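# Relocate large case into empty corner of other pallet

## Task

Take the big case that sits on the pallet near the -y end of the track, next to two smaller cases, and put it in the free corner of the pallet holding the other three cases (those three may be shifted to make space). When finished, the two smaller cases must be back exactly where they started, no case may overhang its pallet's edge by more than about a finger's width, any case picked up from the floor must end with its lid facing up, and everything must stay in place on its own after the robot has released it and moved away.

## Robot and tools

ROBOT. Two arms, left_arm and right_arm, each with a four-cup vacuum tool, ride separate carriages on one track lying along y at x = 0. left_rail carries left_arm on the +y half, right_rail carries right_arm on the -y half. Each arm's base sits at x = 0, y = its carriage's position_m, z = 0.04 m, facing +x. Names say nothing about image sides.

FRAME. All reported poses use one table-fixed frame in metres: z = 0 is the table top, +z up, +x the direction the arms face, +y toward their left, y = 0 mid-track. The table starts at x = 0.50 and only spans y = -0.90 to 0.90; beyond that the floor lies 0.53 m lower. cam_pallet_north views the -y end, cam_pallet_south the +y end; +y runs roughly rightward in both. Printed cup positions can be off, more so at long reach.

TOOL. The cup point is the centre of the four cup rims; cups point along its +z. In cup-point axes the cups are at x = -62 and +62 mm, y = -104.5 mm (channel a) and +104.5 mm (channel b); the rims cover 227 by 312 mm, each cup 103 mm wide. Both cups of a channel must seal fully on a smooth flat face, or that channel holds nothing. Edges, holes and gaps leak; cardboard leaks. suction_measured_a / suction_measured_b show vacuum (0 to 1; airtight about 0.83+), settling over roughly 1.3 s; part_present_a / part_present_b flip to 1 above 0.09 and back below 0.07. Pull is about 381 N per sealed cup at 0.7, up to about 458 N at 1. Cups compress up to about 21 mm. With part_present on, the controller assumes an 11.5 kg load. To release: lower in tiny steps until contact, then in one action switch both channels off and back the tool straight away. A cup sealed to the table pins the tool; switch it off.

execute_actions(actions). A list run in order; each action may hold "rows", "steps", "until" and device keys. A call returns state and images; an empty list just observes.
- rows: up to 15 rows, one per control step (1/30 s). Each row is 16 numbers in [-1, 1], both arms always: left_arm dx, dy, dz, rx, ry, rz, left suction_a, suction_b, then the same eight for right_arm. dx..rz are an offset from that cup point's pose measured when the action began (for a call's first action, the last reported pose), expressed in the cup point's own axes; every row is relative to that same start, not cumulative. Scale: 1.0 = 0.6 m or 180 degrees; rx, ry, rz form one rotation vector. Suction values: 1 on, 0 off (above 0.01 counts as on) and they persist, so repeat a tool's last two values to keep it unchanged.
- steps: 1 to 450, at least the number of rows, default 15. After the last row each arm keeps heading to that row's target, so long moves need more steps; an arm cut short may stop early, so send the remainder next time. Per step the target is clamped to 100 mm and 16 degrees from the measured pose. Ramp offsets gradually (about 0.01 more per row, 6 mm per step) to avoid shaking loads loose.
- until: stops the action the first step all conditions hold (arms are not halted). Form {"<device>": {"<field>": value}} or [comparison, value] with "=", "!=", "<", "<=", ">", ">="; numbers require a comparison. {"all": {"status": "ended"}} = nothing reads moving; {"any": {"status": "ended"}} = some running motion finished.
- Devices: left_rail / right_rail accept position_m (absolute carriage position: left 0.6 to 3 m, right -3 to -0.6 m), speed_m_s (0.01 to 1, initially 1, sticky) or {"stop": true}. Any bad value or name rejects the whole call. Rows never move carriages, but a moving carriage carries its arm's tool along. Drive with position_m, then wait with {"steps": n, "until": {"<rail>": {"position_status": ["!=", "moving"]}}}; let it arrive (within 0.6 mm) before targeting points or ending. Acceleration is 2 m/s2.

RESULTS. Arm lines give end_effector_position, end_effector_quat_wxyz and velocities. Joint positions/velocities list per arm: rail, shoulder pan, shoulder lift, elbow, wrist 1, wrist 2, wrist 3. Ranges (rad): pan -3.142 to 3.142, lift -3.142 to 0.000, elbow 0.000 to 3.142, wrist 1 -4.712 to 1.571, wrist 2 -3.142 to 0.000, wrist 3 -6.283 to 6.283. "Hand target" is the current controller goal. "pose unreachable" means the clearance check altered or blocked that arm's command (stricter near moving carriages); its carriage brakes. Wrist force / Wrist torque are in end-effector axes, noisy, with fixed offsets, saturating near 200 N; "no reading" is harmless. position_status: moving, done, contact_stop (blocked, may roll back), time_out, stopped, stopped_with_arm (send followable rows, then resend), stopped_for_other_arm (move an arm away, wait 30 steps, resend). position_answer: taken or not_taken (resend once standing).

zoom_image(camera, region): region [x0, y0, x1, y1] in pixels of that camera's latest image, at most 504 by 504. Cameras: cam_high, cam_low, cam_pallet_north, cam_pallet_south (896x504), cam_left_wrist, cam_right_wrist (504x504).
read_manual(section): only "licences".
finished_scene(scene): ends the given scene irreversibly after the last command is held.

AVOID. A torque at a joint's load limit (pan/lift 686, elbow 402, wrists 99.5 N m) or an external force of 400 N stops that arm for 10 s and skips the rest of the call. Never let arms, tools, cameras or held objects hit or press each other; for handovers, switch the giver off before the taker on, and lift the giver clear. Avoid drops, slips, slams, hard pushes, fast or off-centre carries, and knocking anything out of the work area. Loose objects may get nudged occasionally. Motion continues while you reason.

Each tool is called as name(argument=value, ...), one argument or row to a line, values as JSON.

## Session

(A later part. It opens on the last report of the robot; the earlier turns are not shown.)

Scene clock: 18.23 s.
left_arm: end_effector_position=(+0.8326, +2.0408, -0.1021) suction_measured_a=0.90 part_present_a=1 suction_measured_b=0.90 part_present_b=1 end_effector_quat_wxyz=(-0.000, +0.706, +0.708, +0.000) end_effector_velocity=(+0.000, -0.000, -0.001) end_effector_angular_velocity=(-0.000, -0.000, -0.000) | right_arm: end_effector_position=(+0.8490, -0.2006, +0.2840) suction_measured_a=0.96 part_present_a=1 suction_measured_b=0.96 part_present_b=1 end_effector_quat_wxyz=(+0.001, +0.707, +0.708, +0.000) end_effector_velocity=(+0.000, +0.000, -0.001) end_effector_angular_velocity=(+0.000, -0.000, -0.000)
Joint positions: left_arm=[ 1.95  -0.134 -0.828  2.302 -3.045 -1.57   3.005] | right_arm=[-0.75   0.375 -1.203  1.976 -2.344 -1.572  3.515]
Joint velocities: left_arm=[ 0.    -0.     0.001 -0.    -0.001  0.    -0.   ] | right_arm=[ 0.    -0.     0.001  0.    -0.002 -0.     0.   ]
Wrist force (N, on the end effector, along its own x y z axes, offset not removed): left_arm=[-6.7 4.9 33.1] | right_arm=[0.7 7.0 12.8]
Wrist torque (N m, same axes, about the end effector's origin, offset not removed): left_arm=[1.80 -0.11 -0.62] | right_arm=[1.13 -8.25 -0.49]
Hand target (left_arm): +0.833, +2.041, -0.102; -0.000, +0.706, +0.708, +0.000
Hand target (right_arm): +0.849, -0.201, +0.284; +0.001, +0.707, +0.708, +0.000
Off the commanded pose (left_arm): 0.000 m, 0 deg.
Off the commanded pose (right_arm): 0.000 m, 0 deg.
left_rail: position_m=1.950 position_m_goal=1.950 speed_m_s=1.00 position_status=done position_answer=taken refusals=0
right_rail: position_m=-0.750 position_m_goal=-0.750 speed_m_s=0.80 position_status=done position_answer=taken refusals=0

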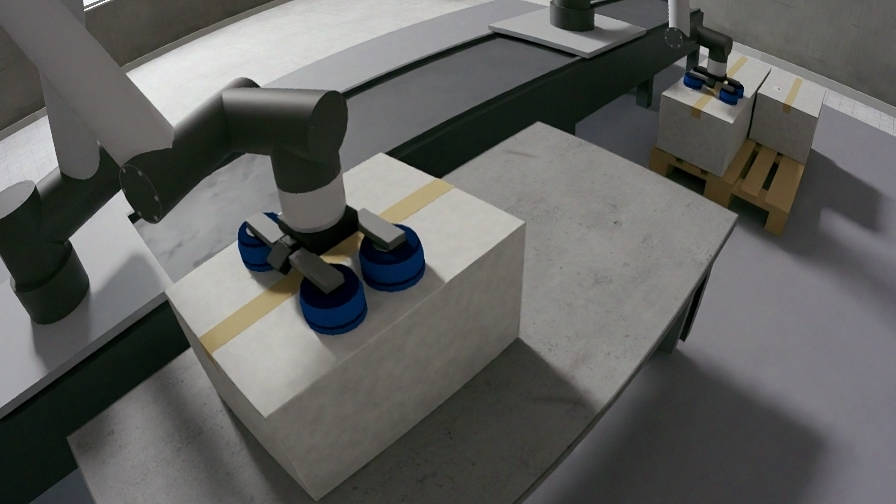

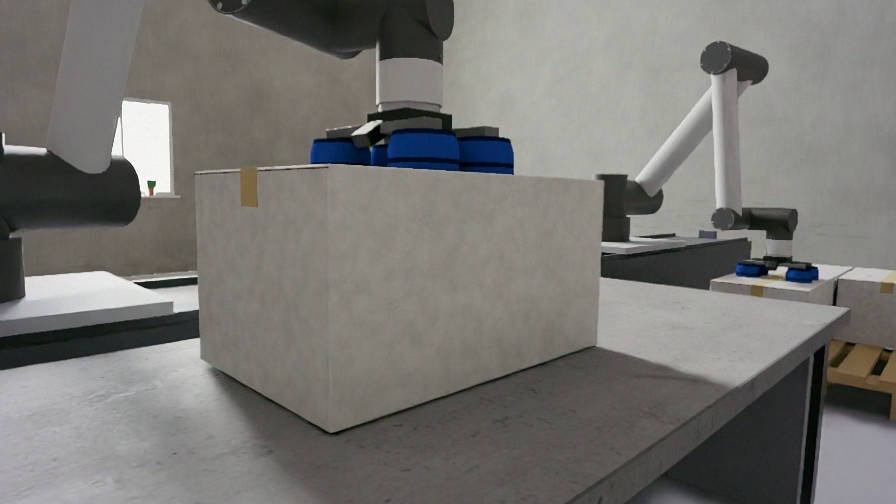

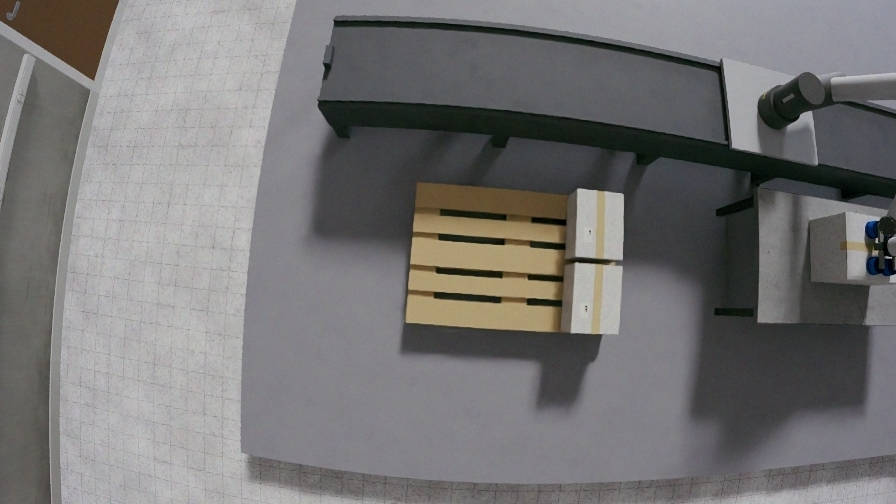

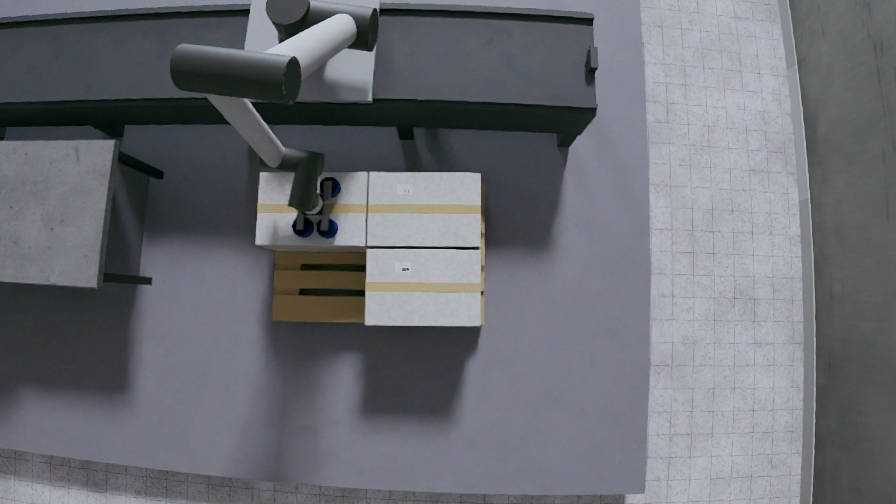

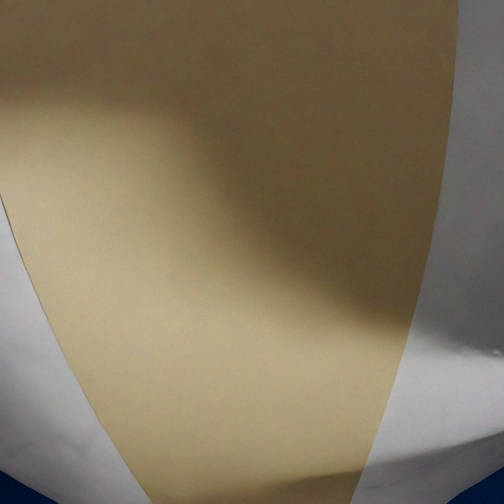

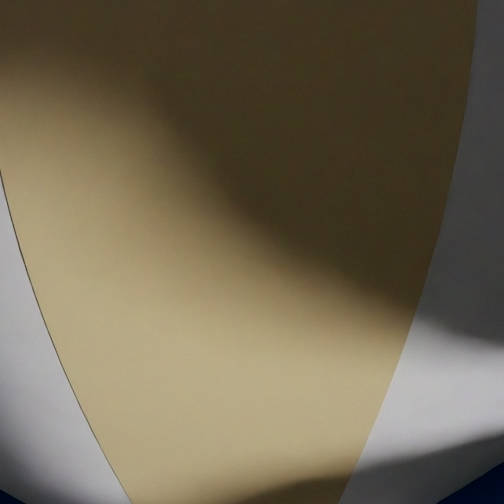

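execute_actions(
  actions=[
    {"rows":[[0,0,0.002,0,0,0,1,1,0,0,0.002,0,0,0,1,1],[0,0,0.004,0,0,0,1,1,0,0,0.004,0,0,0,1,1]],"steps":10},
    {"rows":[[0,0,-0.003,0,0,0,0,0,0,0,-0.003,0,0,0,0,0],[0,0,-0.006,0,0,0,0,0,0,0,-0.006,0,0,0,0,0],[0,0,-0.009,0,0,0,0,0,0,0,-0.009,0,0,0,0,0],[0,0,-0.012,0,0,0,0,0,0,0,-0.012,0,0,0,0,0],[0,0,-0.016,0,0,0,0,0,0,0,-0.016,0,0,0,0,0],[0,0,-0.02,0,0,0,0,0,0,0,-0.02,0,0,0,0,0],[0,0,-0.025,0,0,0,0,0,0,0,-0.025,0,0,0,0,0],[0,0,-0.03,0,0,0,0,0,0,0,-0.03,0,0,0,0,0],[0,0,-0.04,0,0,0,0,0,0,0,-0.04,0,0,0,0,0],[0,0,-0.06,0,0,0,0,0,0,0,-0.06,0,0,0,0,0],[0,0,-0.95,0,0,0,0,0,0,0,-0.25,0,0,0,0,0]],"steps":30},
    {"right_rail":{"position_m":-2.0,"speed_m_s":1},"steps":25},
    {"left_rail":{"position_m":0.6},"rows":[[-0.72,0.028,0,0,0,0,0,0,0,0,0,0,0,0,0,0]],"steps":65},
    {"rows":[[-0.72,0,0,0,0,0,0,0,0,0,0,0,0,0,0,0]],"steps":40},
  ],
)

Scene clock: 24.13 s.
left_arm: end_effector_position=(+0.8498, -0.1724, +0.4659) suction_measured_a=0.00 part_present_a=0 suction_measured_b=0.00 part_present_b=0 end_effector_quat_wxyz=(+0.000, +0.706, +0.708, +0.000) end_effector_velocity=(+0.000, -0.001, +0.000) end_effector_angular_velocity=(+0.000, +0.000, -0.000) | right_arm: end_effector_position=(+0.8490, -1.4507, +0.4318) suction_measured_a=0.00 part_present_a=0 suction_measured_b=0.00 part_present_b=0 end_effector_quat_wxyz=(+0.001, +0.707, +0.708, +0.000) end_effector_velocity=(+0.000, -0.000, -0.000) end_effector_angular_velocity=(+0.000, +0.000, +0.000)
Joint positions: left_arm=[ 0.6   -0.914 -1.193  1.652 -2.031 -1.57   2.225] | right_arm=[-2.     0.375 -1.317  1.883 -2.137 -1.572  3.515]
Joint velocities: left_arm=[ 0.    -0.     0.001 -0.001  0.    -0.    -0.   ] | right_arm=[ 0. -0.  0. -0.  0.  0. -0.]
Wrist force (N, on the end effector, along its own x y z axes, offset not removed): left_arm=[-6.4 2.9 -1.7] | right_arm=[-0.2 3.1 -4.5]
Wrist torque (N m, same axes, about the end effector's origin, offset not removed): left_arm=[0.18 0.98 -0.57] | right_arm=[0.47 0.44 -0.49]
Hand target (left_arm): +0.850, -0.173, +0.466; +0.000, +0.706, +0.708, +0.000
Hand target (right_arm): +0.849, -1.451, +0.432; +0.001, +0.707, +0.708, +0.000
Off the commanded pose (left_arm): 0.001 m, 0 deg.
Off the commanded pose (right_arm): 0.000 m, 0 deg.
left_rail: position_m=0.600 position_m_goal=0.600 speed_m_s=1.00 position_status=done position_answer=taken refusals=0
right_rail: position_m=-2.000 position_m_goal=-2.000 speed_m_s=1.00 position_status=done position_answer=taken refusals=0

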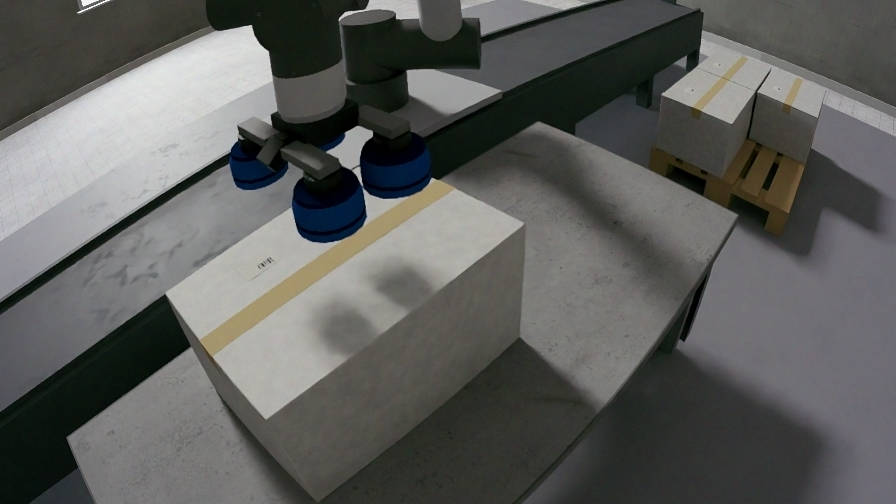

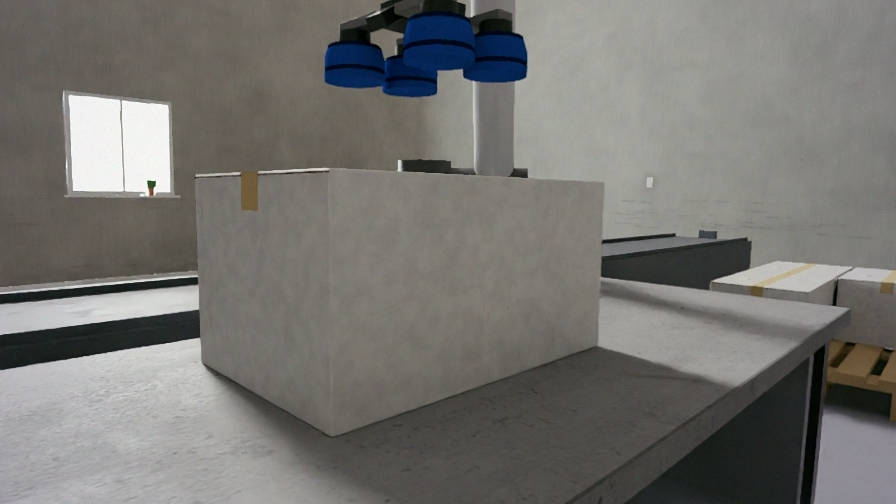

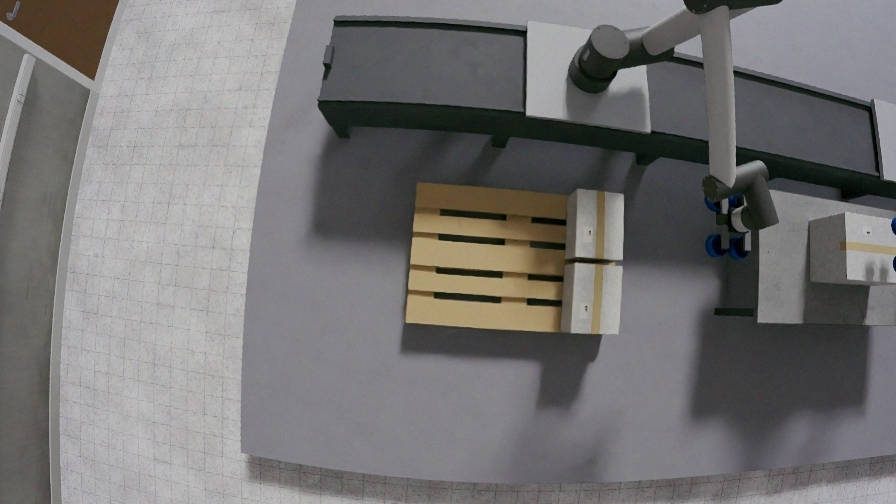

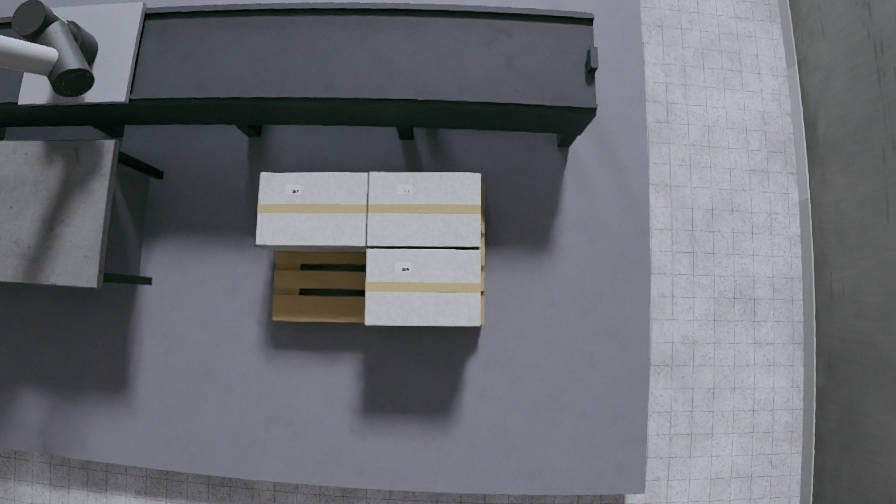

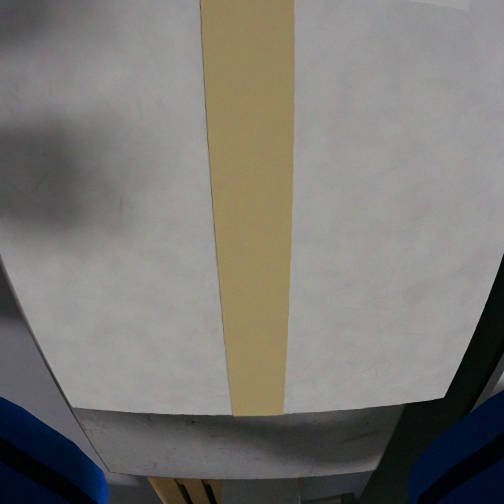

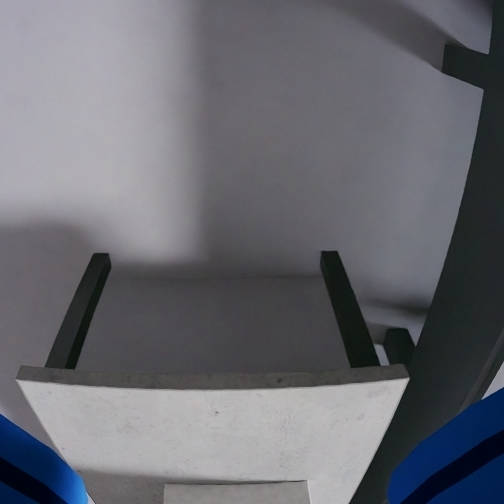

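execute_actions(
  actions=[
    {"rows":[[0,0,0.22,0,0,0,0,0,0,0,0,0,0,0,0,0]],"steps":20},
    {"rows":[[0,0,0.01,0,0,0,1,1,0,0,0,0,0,0,0,0],[0,0,0.02,0,0,0,1,1,0,0,0,0,0,0,0,0],[0,0,0.03,0,0,0,1,1,0,0,0,0,0,0,0,0],[0,0,0.04,0,0,0,1,1,0,0,0,0,0,0,0,0],[0,0,0.05,0,0,0,1,1,0,0,0,0,0,0,0,0],[0,0,0.062,0,0,0,1,1,0,0,0,0,0,0,0,0]],"steps":40},
  ],
)

execute_actions(
  actions=[
    {"rows":[[0,0,-0.01,0,0,0,1,1,0,0,0,0,0,0,0,0],[0,0,-0.02,0,0,0,1,1,0,0,0,0,0,0,0,0],[0,0,-0.035,0,0,0,1,1,0,0,0,0,0,0,0,0],[0,0,-0.05,0,0,0,1,1,0,0,0,0,0,0,0,0],[0,0,-0.065,0,0,0,1,1,0,0,0,0,0,0,0,0],[0,0,-0.08,0,0,0,1,1,0,0,0,0,0,0,0,0],[0,0,-0.095,0,0,0,1,1,0,0,0,0,0,0,0,0],[0,0,-0.11,0,0,0,1,1,0,0,0,0,0,0,0,0]],"steps":18},
    {"left_rail":{"position_m":2.2,"speed_m_s":0.8},"rows":[[0.015,0.01,0,0,0,0,1,1,0,0,0,0,0,0,0,0],[0.03,0.02,0,0,0,0,1,1,0,0,0,0,0,0,0,0],[0.05,0.035,0,0,0,0,1,1,0,0,0,0,0,0,0,0],[0.075,0.05,0,0,0,0,1,1,0,0,0,0,0,0,0,0],[0.1,0.07,0,0,0,0,1,1,0,0,0,0,0,0,0,0],[0.13,0.09,0,0,0,0,1,1,0,0,0,0,0,0,0,0],[0.16,0.11,0,0,0,0,1,1,0,0,0,0,0,0,0,0],[0.19,0.13,0,0,0,0,1,1,0,0,0,0,0,0,0,0],[0.22,0.15,0,0,0,0,1,1,0,0,0,0,0,0,0,0],[0.97,0.675,0,0,0,0,1,1,0,0,0,0,0,0,0,0]],"steps":90},
  ],
)

Scene clock: 26.50 s.
left_arm: end_effector_position=(+0.8498, -0.1728, +0.2970) suction_measured_a=0.90 part_present_a=1 suction_measured_b=0.90 part_present_b=1 end_effector_quat_wxyz=(+0.000, +0.706, +0.708, +0.000) end_effector_velocity=(-0.000, +0.000, +0.000) end_effector_angular_velocity=(-0.000, -0.000, +0.000) | right_arm: end_effector_position=(+0.8490, -1.4507, +0.4318) suction_measured_a=0.00 part_present_a=0 suction_measured_b=0.00 part_present_b=0 end_effector_quat_wxyz=(+0.001, +0.707, +0.708, +0.000) end_effector_velocity=(+0.000, -0.000, -0.000) end_effector_angular_velocity=(-0.000, +0.000, +0.000)
Joint positions: left_arm=[ 0.6   -0.914 -1.086  1.759 -2.244 -1.57   2.225] | right_arm=[-2.     0.375 -1.317  1.883 -2.137 -1.572  3.515]
Joint velocities: left_arm=[ 0. -0. -0.  0. -0.  0. -0.] | right_arm=[ 0. -0.  0.  0. -0.  0. -0.]
Wrist force (N, on the end effector, along its own x y z axes, offset not removed): left_arm=[-9.8 4.1 13.1] | right_arm=[-1.1 6.3 -5.4]
Wrist torque (N m, same axes, about the end effector's origin, offset not removed): left_arm=[0.41 -4.58 -0.56] | right_arm=[0.85 0.71 -0.40]
Hand target (left_arm): +0.850, -0.173, +0.297; +0.000, +0.706, +0.708, +0.000
Hand target (right_arm): +0.849, -1.451, +0.432; +0.001, +0.707, +0.708, +0.000
Off the commanded pose (left_arm): 0.000 m, 0 deg.
Off the commanded pose (right_arm): 0.000 m, 0 deg.
left_rail: position_m=0.600 position_m_goal=0.600 speed_m_s=1.00 position_status=done position_answer=taken refusals=0
right_rail: position_m=-2.000 position_m_goal=-2.000 speed_m_s=1.00 position_status=done position_answer=taken refusals=0

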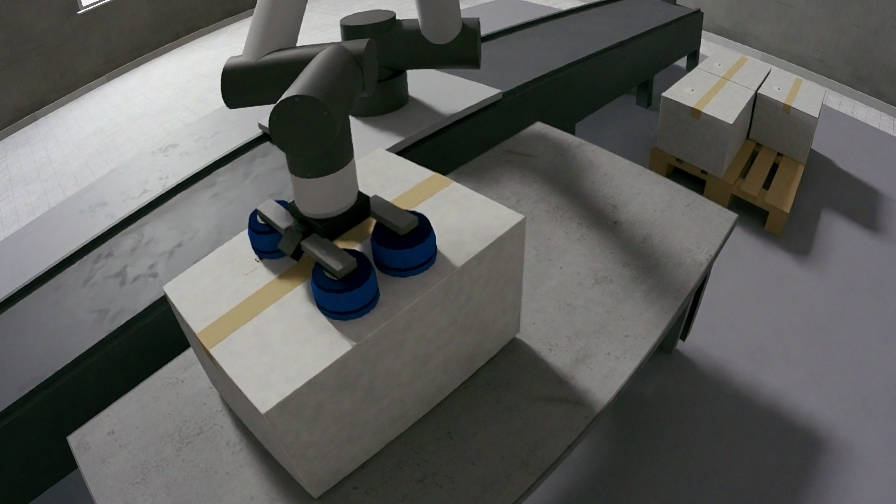

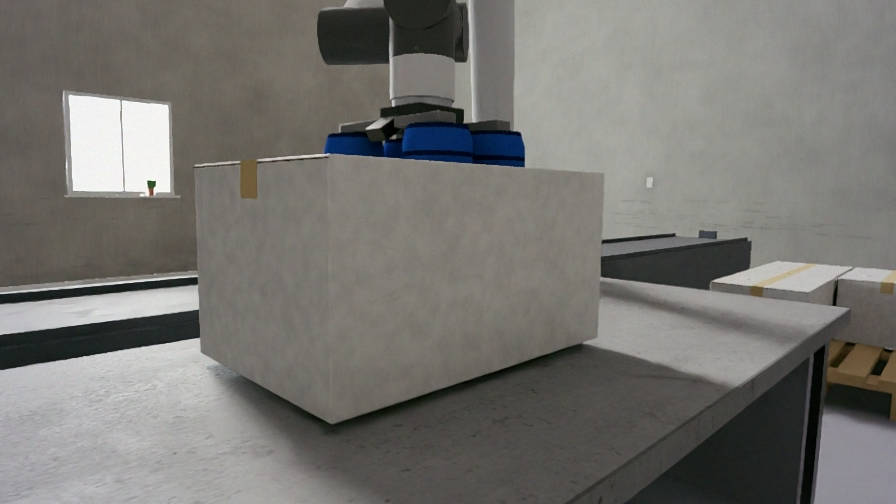

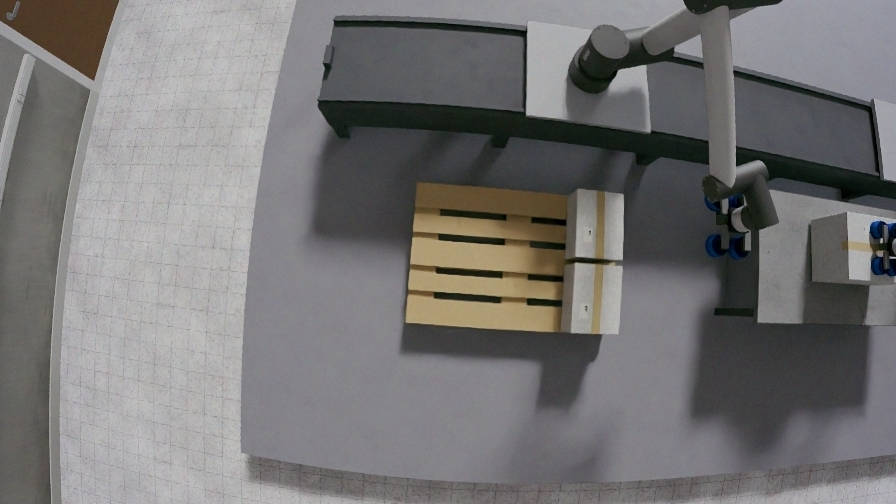

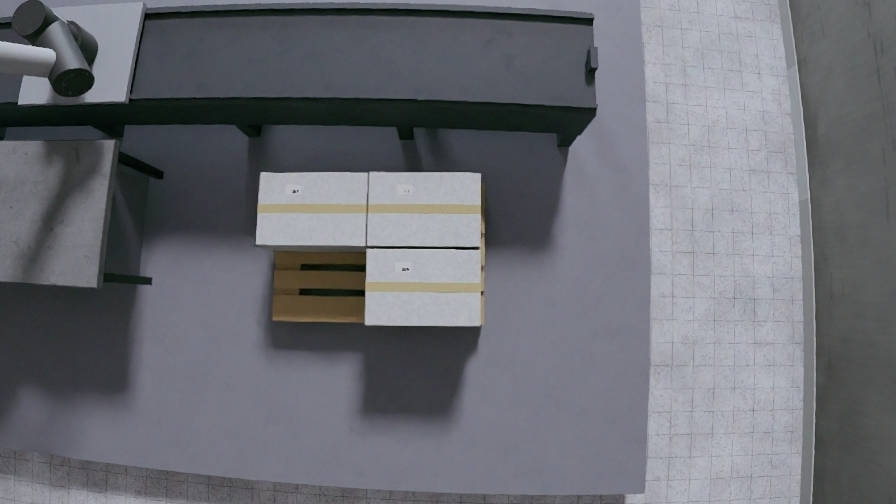

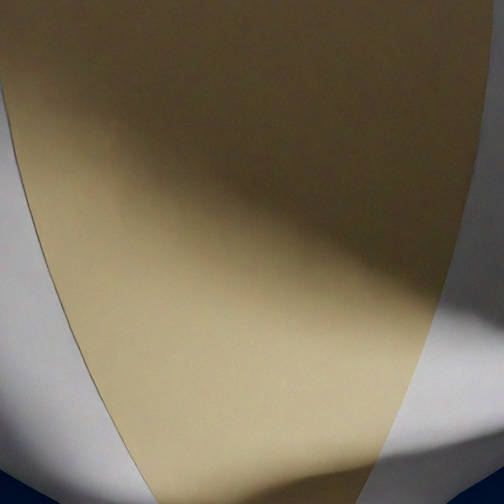

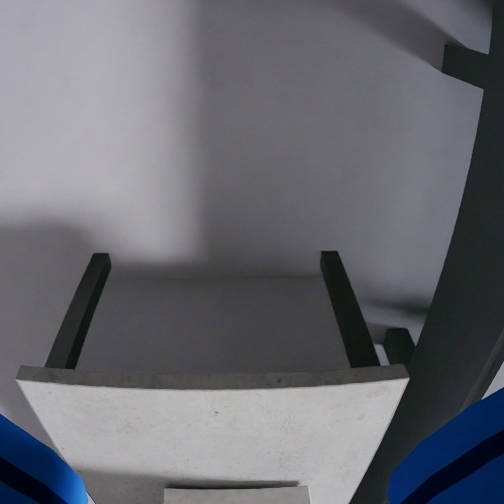

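Scene clock: 30.10 s.
left_arm: end_effector_position=(+1.2540, +2.0093, +0.3622) suction_measured_a=0.90 part_present_a=1 suction_measured_b=0.90 part_present_b=1 end_effector_quat_wxyz=(+0.000, +0.706, +0.708, +0.000) end_effector_velocity=(+0.000, +0.000, -0.000) end_effector_angular_velocity=(+0.000, -0.000, +0.000) | right_arm: end_effector_position=(+0.8490, -1.4507, +0.4318) suction_measured_a=0.00 part_present_a=0 suction_measured_b=0.00 part_present_b=0 end_effector_quat_wxyz=(+0.001, +0.707, +0.708, +0.000) end_effector_velocity=(+0.000, -0.000, -0.000) end_effector_angular_velocity=(-0.000, +0.000, -0.000)
Joint positions: left_arm=[ 2.2   -0.31  -1.011  1.523 -2.082 -1.57   2.829] | right_arm=[-2.     0.375 -1.317  1.883 -2.137 -1.572  3.515]
Joint velocities: left_arm=[ 0. -0.  0. -0. -0.  0.  0.] | right_arm=[ 0. -0.  0.  0.  0.  0.  0.]
Wrist force (N, on the end effector, along its own x y z axes, offset not removed): left_arm=[-6.0 6.4 18.3] | right_arm=[2.7 6.9 -8.3]
Wrist torque (N m, same axes, about the end effector's origin, offset not removed): left_arm=[0.73 -4.18 -0.61] | right_arm=[1.13 0.10 -0.48]
Hand target (left_arm): +1.254, +2.009, +0.362; -0.000, +0.706, +0.708, +0.000
Hand target (right_arm): +0.849, -1.451, +0.432; +0.001, +0.707, +0.708, +0.000
Off the commanded pose (left_arm): 0.001 m, 0 deg.
Off the commanded pose (right_arm): 0.000 m, 0 deg.
left_rail: position_m=2.200 position_m_goal=2.200 speed_m_s=0.80 position_status=done position_answer=taken refusals=0
right_rail: position_m=-2.000 position_m_goal=-2.000 speed_m_s=1.00 position_status=done position_answer=taken refusals=0

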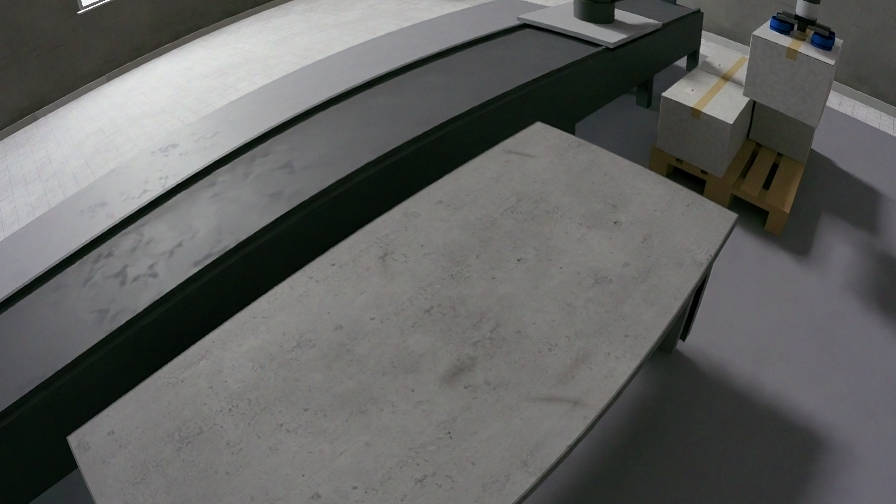

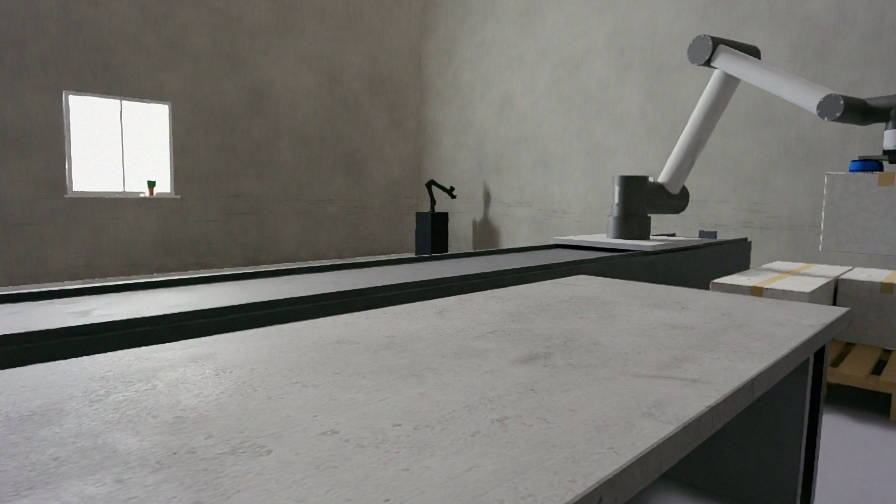

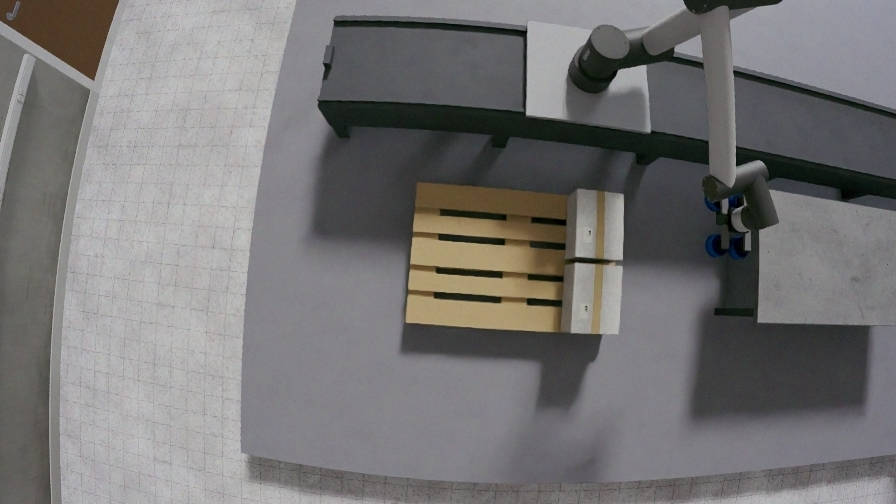

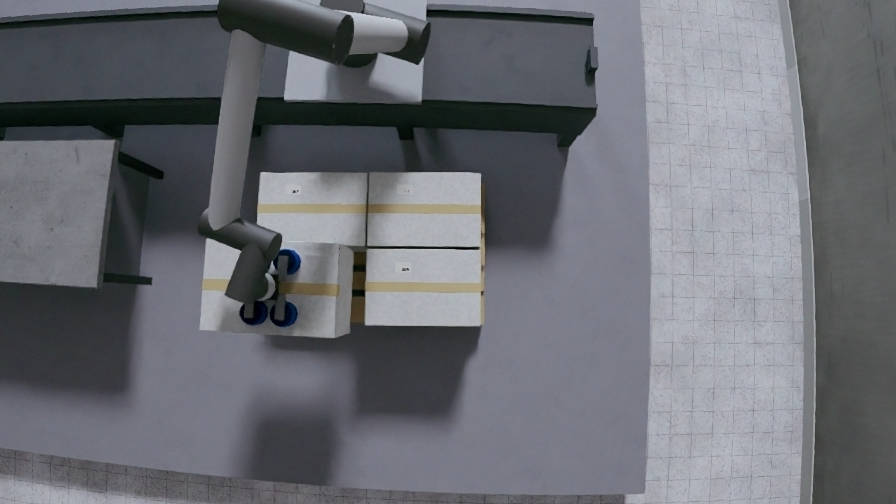

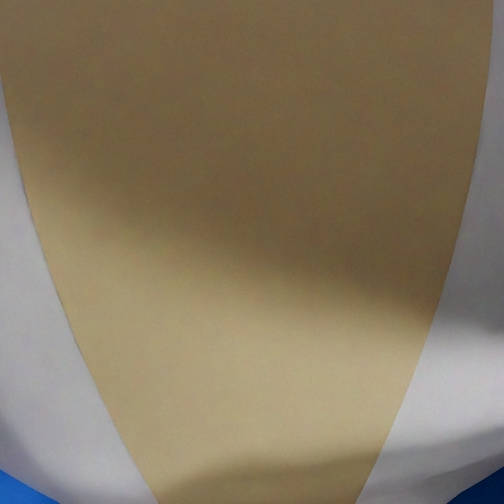

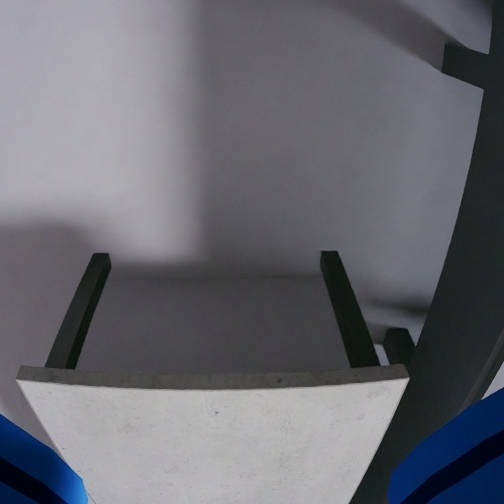

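Lower to z≈-0.08, with a bit more margin.

execute_actions(
  actions=[
    {"rows":[[-0.005,0,0.01,0,0,0,1,1,0,0,0,0,0,0,0,0],[-0.01,0,0.025,0,0,0,1,1,0,0,0,0,0,0,0,0],[-0.015,0,0.045,0,0,0,1,1,0,0,0,0,0,0,0,0],[-0.02,0,0.065,0,0,0,1,1,0,0,0,0,0,0,0,0],[-0.02,0,0.09,0,0,0,1,1,0,0,0,0,0,0,0,0],[-0.02,0,0.115,0,0,0,1,1,0,0,0,0,0,0,0,0],[-0.02,0,0.14,0,0,0,1,1,0,0,0,0,0,0,0,0],[-0.02,0,0.165,0,0,0,1,1,0,0,0,0,0,0,0,0],[-0.02,0,0.19,0,0,0,1,1,0,0,0,0,0,0,0,0],[-0.02,0,0.215,0,0,0,1,1,0,0,0,0,0,0,0,0],[-0.02,0,0.24,0,0,0,1,1,0,0,0,0,0,0,0,0],[-0.02,0,0.265,0,0,0,1,1,0,0,0,0,0,0,0,0],[-0.02,0,0.29,0,0,0,1,1,0,0,0,0,0,0,0,0],[-0.02,0,0.315,0,0,0,1,1,0,0,0,0,0,0,0,0],[-0.02,0,0.735,0,0,0,1,1,0,0,0,0,0,0,0,0]],"steps":50},
  ],
)

zoom_image(
  camera="cam_pallet_south",
  region=[230,150,510,350],
)

zoom_image(
  camera="cam_high",
  region=[630,30,870,250],
)

Scene clock: 35.77 s.
left_arm: end_effector_position=(+1.2545, +1.9970, -0.0787) suction_measured_a=0.90 part_present_a=1 suction_measured_b=0.90 part_present_b=1 end_effector_quat_wxyz=(+0.000, +0.706, +0.708, +0.000) end_effector_velocity=(-0.000, +0.000, -0.000) end_effector_angular_velocity=(+0.000, +0.000, +0.000) | right_arm: end_effector_position=(+0.8490, -1.4507, +0.4318) suction_measured_a=0.00 part_present_a=0 suction_measured_b=0.00 part_present_b=0 end_effector_quat_wxyz=(+0.001, +0.707, +0.708, +0.000) end_effector_velocity=(-0.000, -0.000, +0.000) end_effector_angular_velocity=(+0.000, -0.000, +0.000)
Joint positions: left_arm=[ 2.2   -0.319 -0.664  1.626 -2.534 -1.57   2.82 ] | right_arm=[-2.     0.375 -1.317  1.883 -2.137 -1.572  3.515]
Joint velocities: left_arm=[ 0.  0.  0. -0. -0.  0.  0.] | right_arm=[ 0.  0. -0.  0. -0.  0. -0.]
Wrist force (N, on the end effector, along its own x y z axes, offset not removed): left_arm=[-5.9 4.6 18.4] | right_arm=[-0.2 6.0 -4.1]
Wrist torque (N m, same axes, about the end effector's origin, offset not removed): left_arm=[0.66 -4.17 -0.55] | right_arm=[0.79 0.47 -0.47]
Hand target (left_arm): +1.254, +1.997, -0.079; +0.000, +0.706, +0.708, +0.000
Hand target (right_arm): +0.849, -1.451, +0.432; +0.001, +0.707, +0.708, +0.000
Off the commanded pose (left_arm): 0.001 m, 0 deg.
Off the commanded pose (right_arm): 0.000 m, 0 deg.
left_rail: position_m=2.200 position_m_goal=2.200 speed_m_s=0.80 position_status=done position_answer=taken refusals=0
right_rail: position_m=-2.000 position_m_goal=-2.000 speed_m_s=1.00 position_status=done position_answer=taken refusals=0

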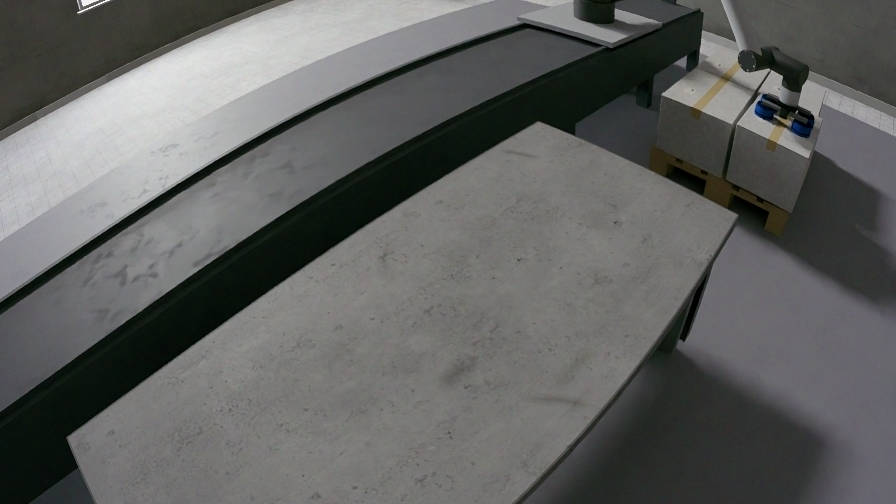

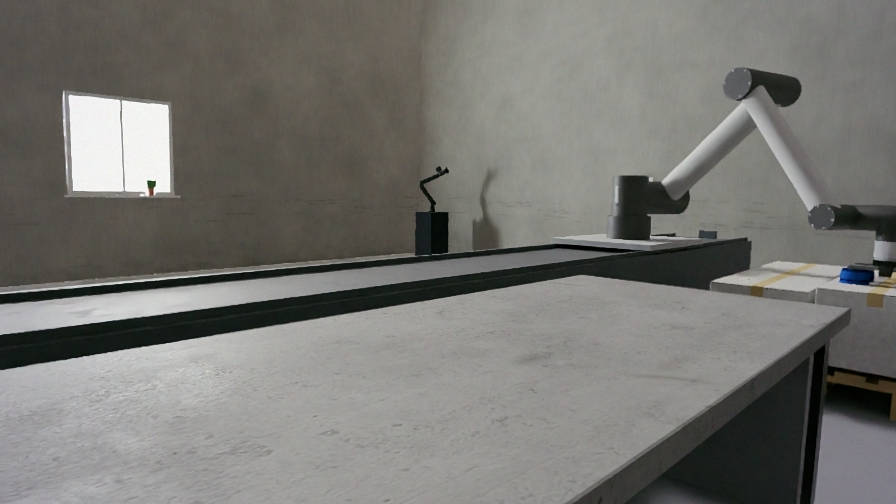

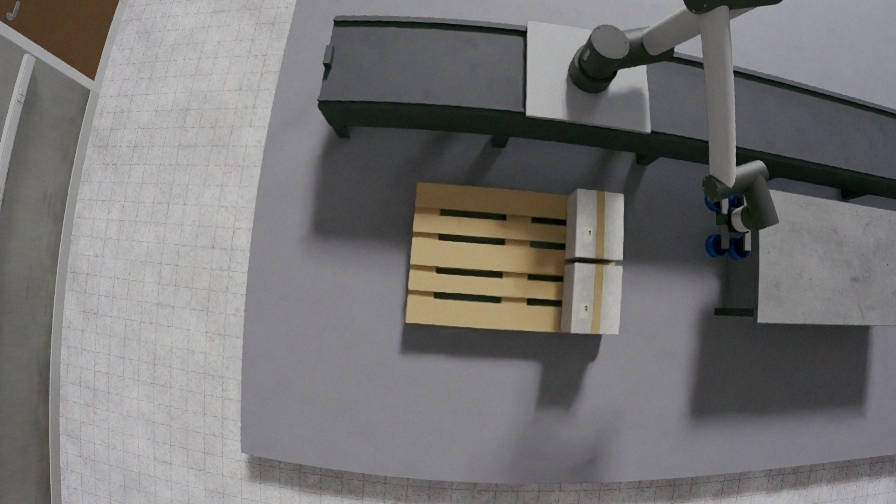

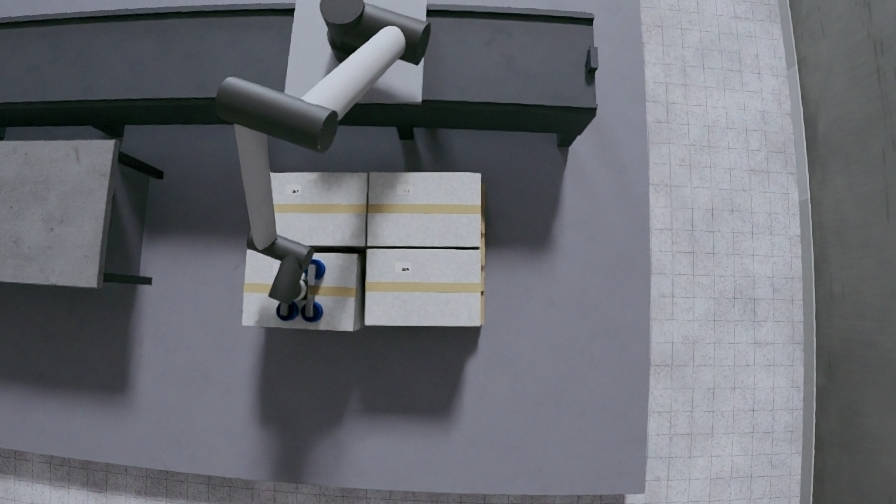

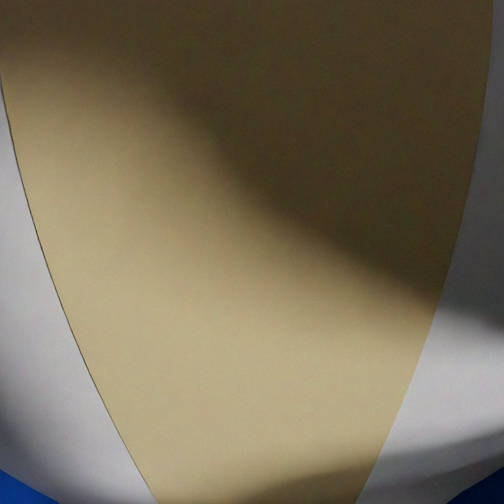

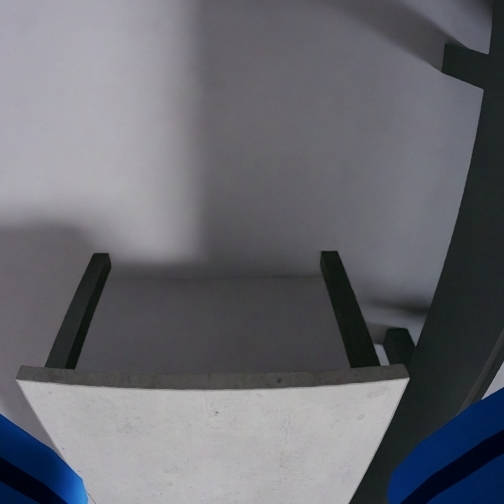

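Region (230, 150, 510, 350) of cam_pallet_south's 896x504 image, scaled by 1.800, with more detail than that image has; it fills the top 360 rows of this view, and the rest is white.

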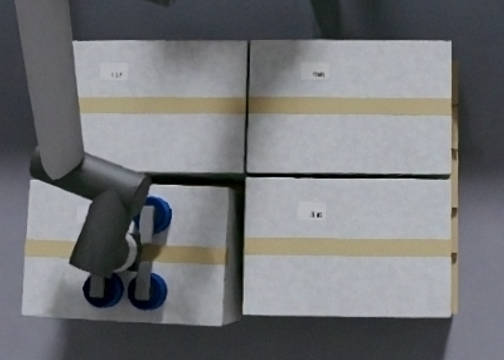

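Region (630, 30, 870, 250) of cam_high's 896x504 image, scaled by 2.100, with more detail than that image has; it fills the top 462 rows of this view, and the rest is white.

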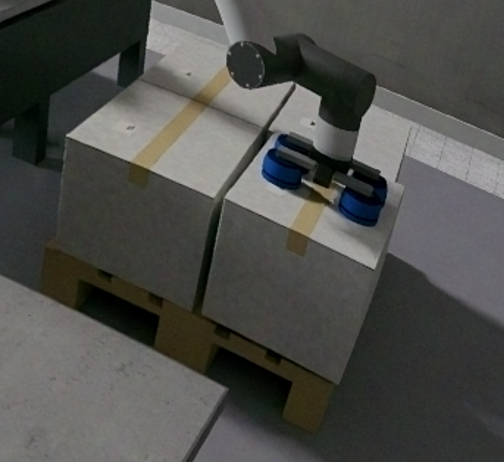

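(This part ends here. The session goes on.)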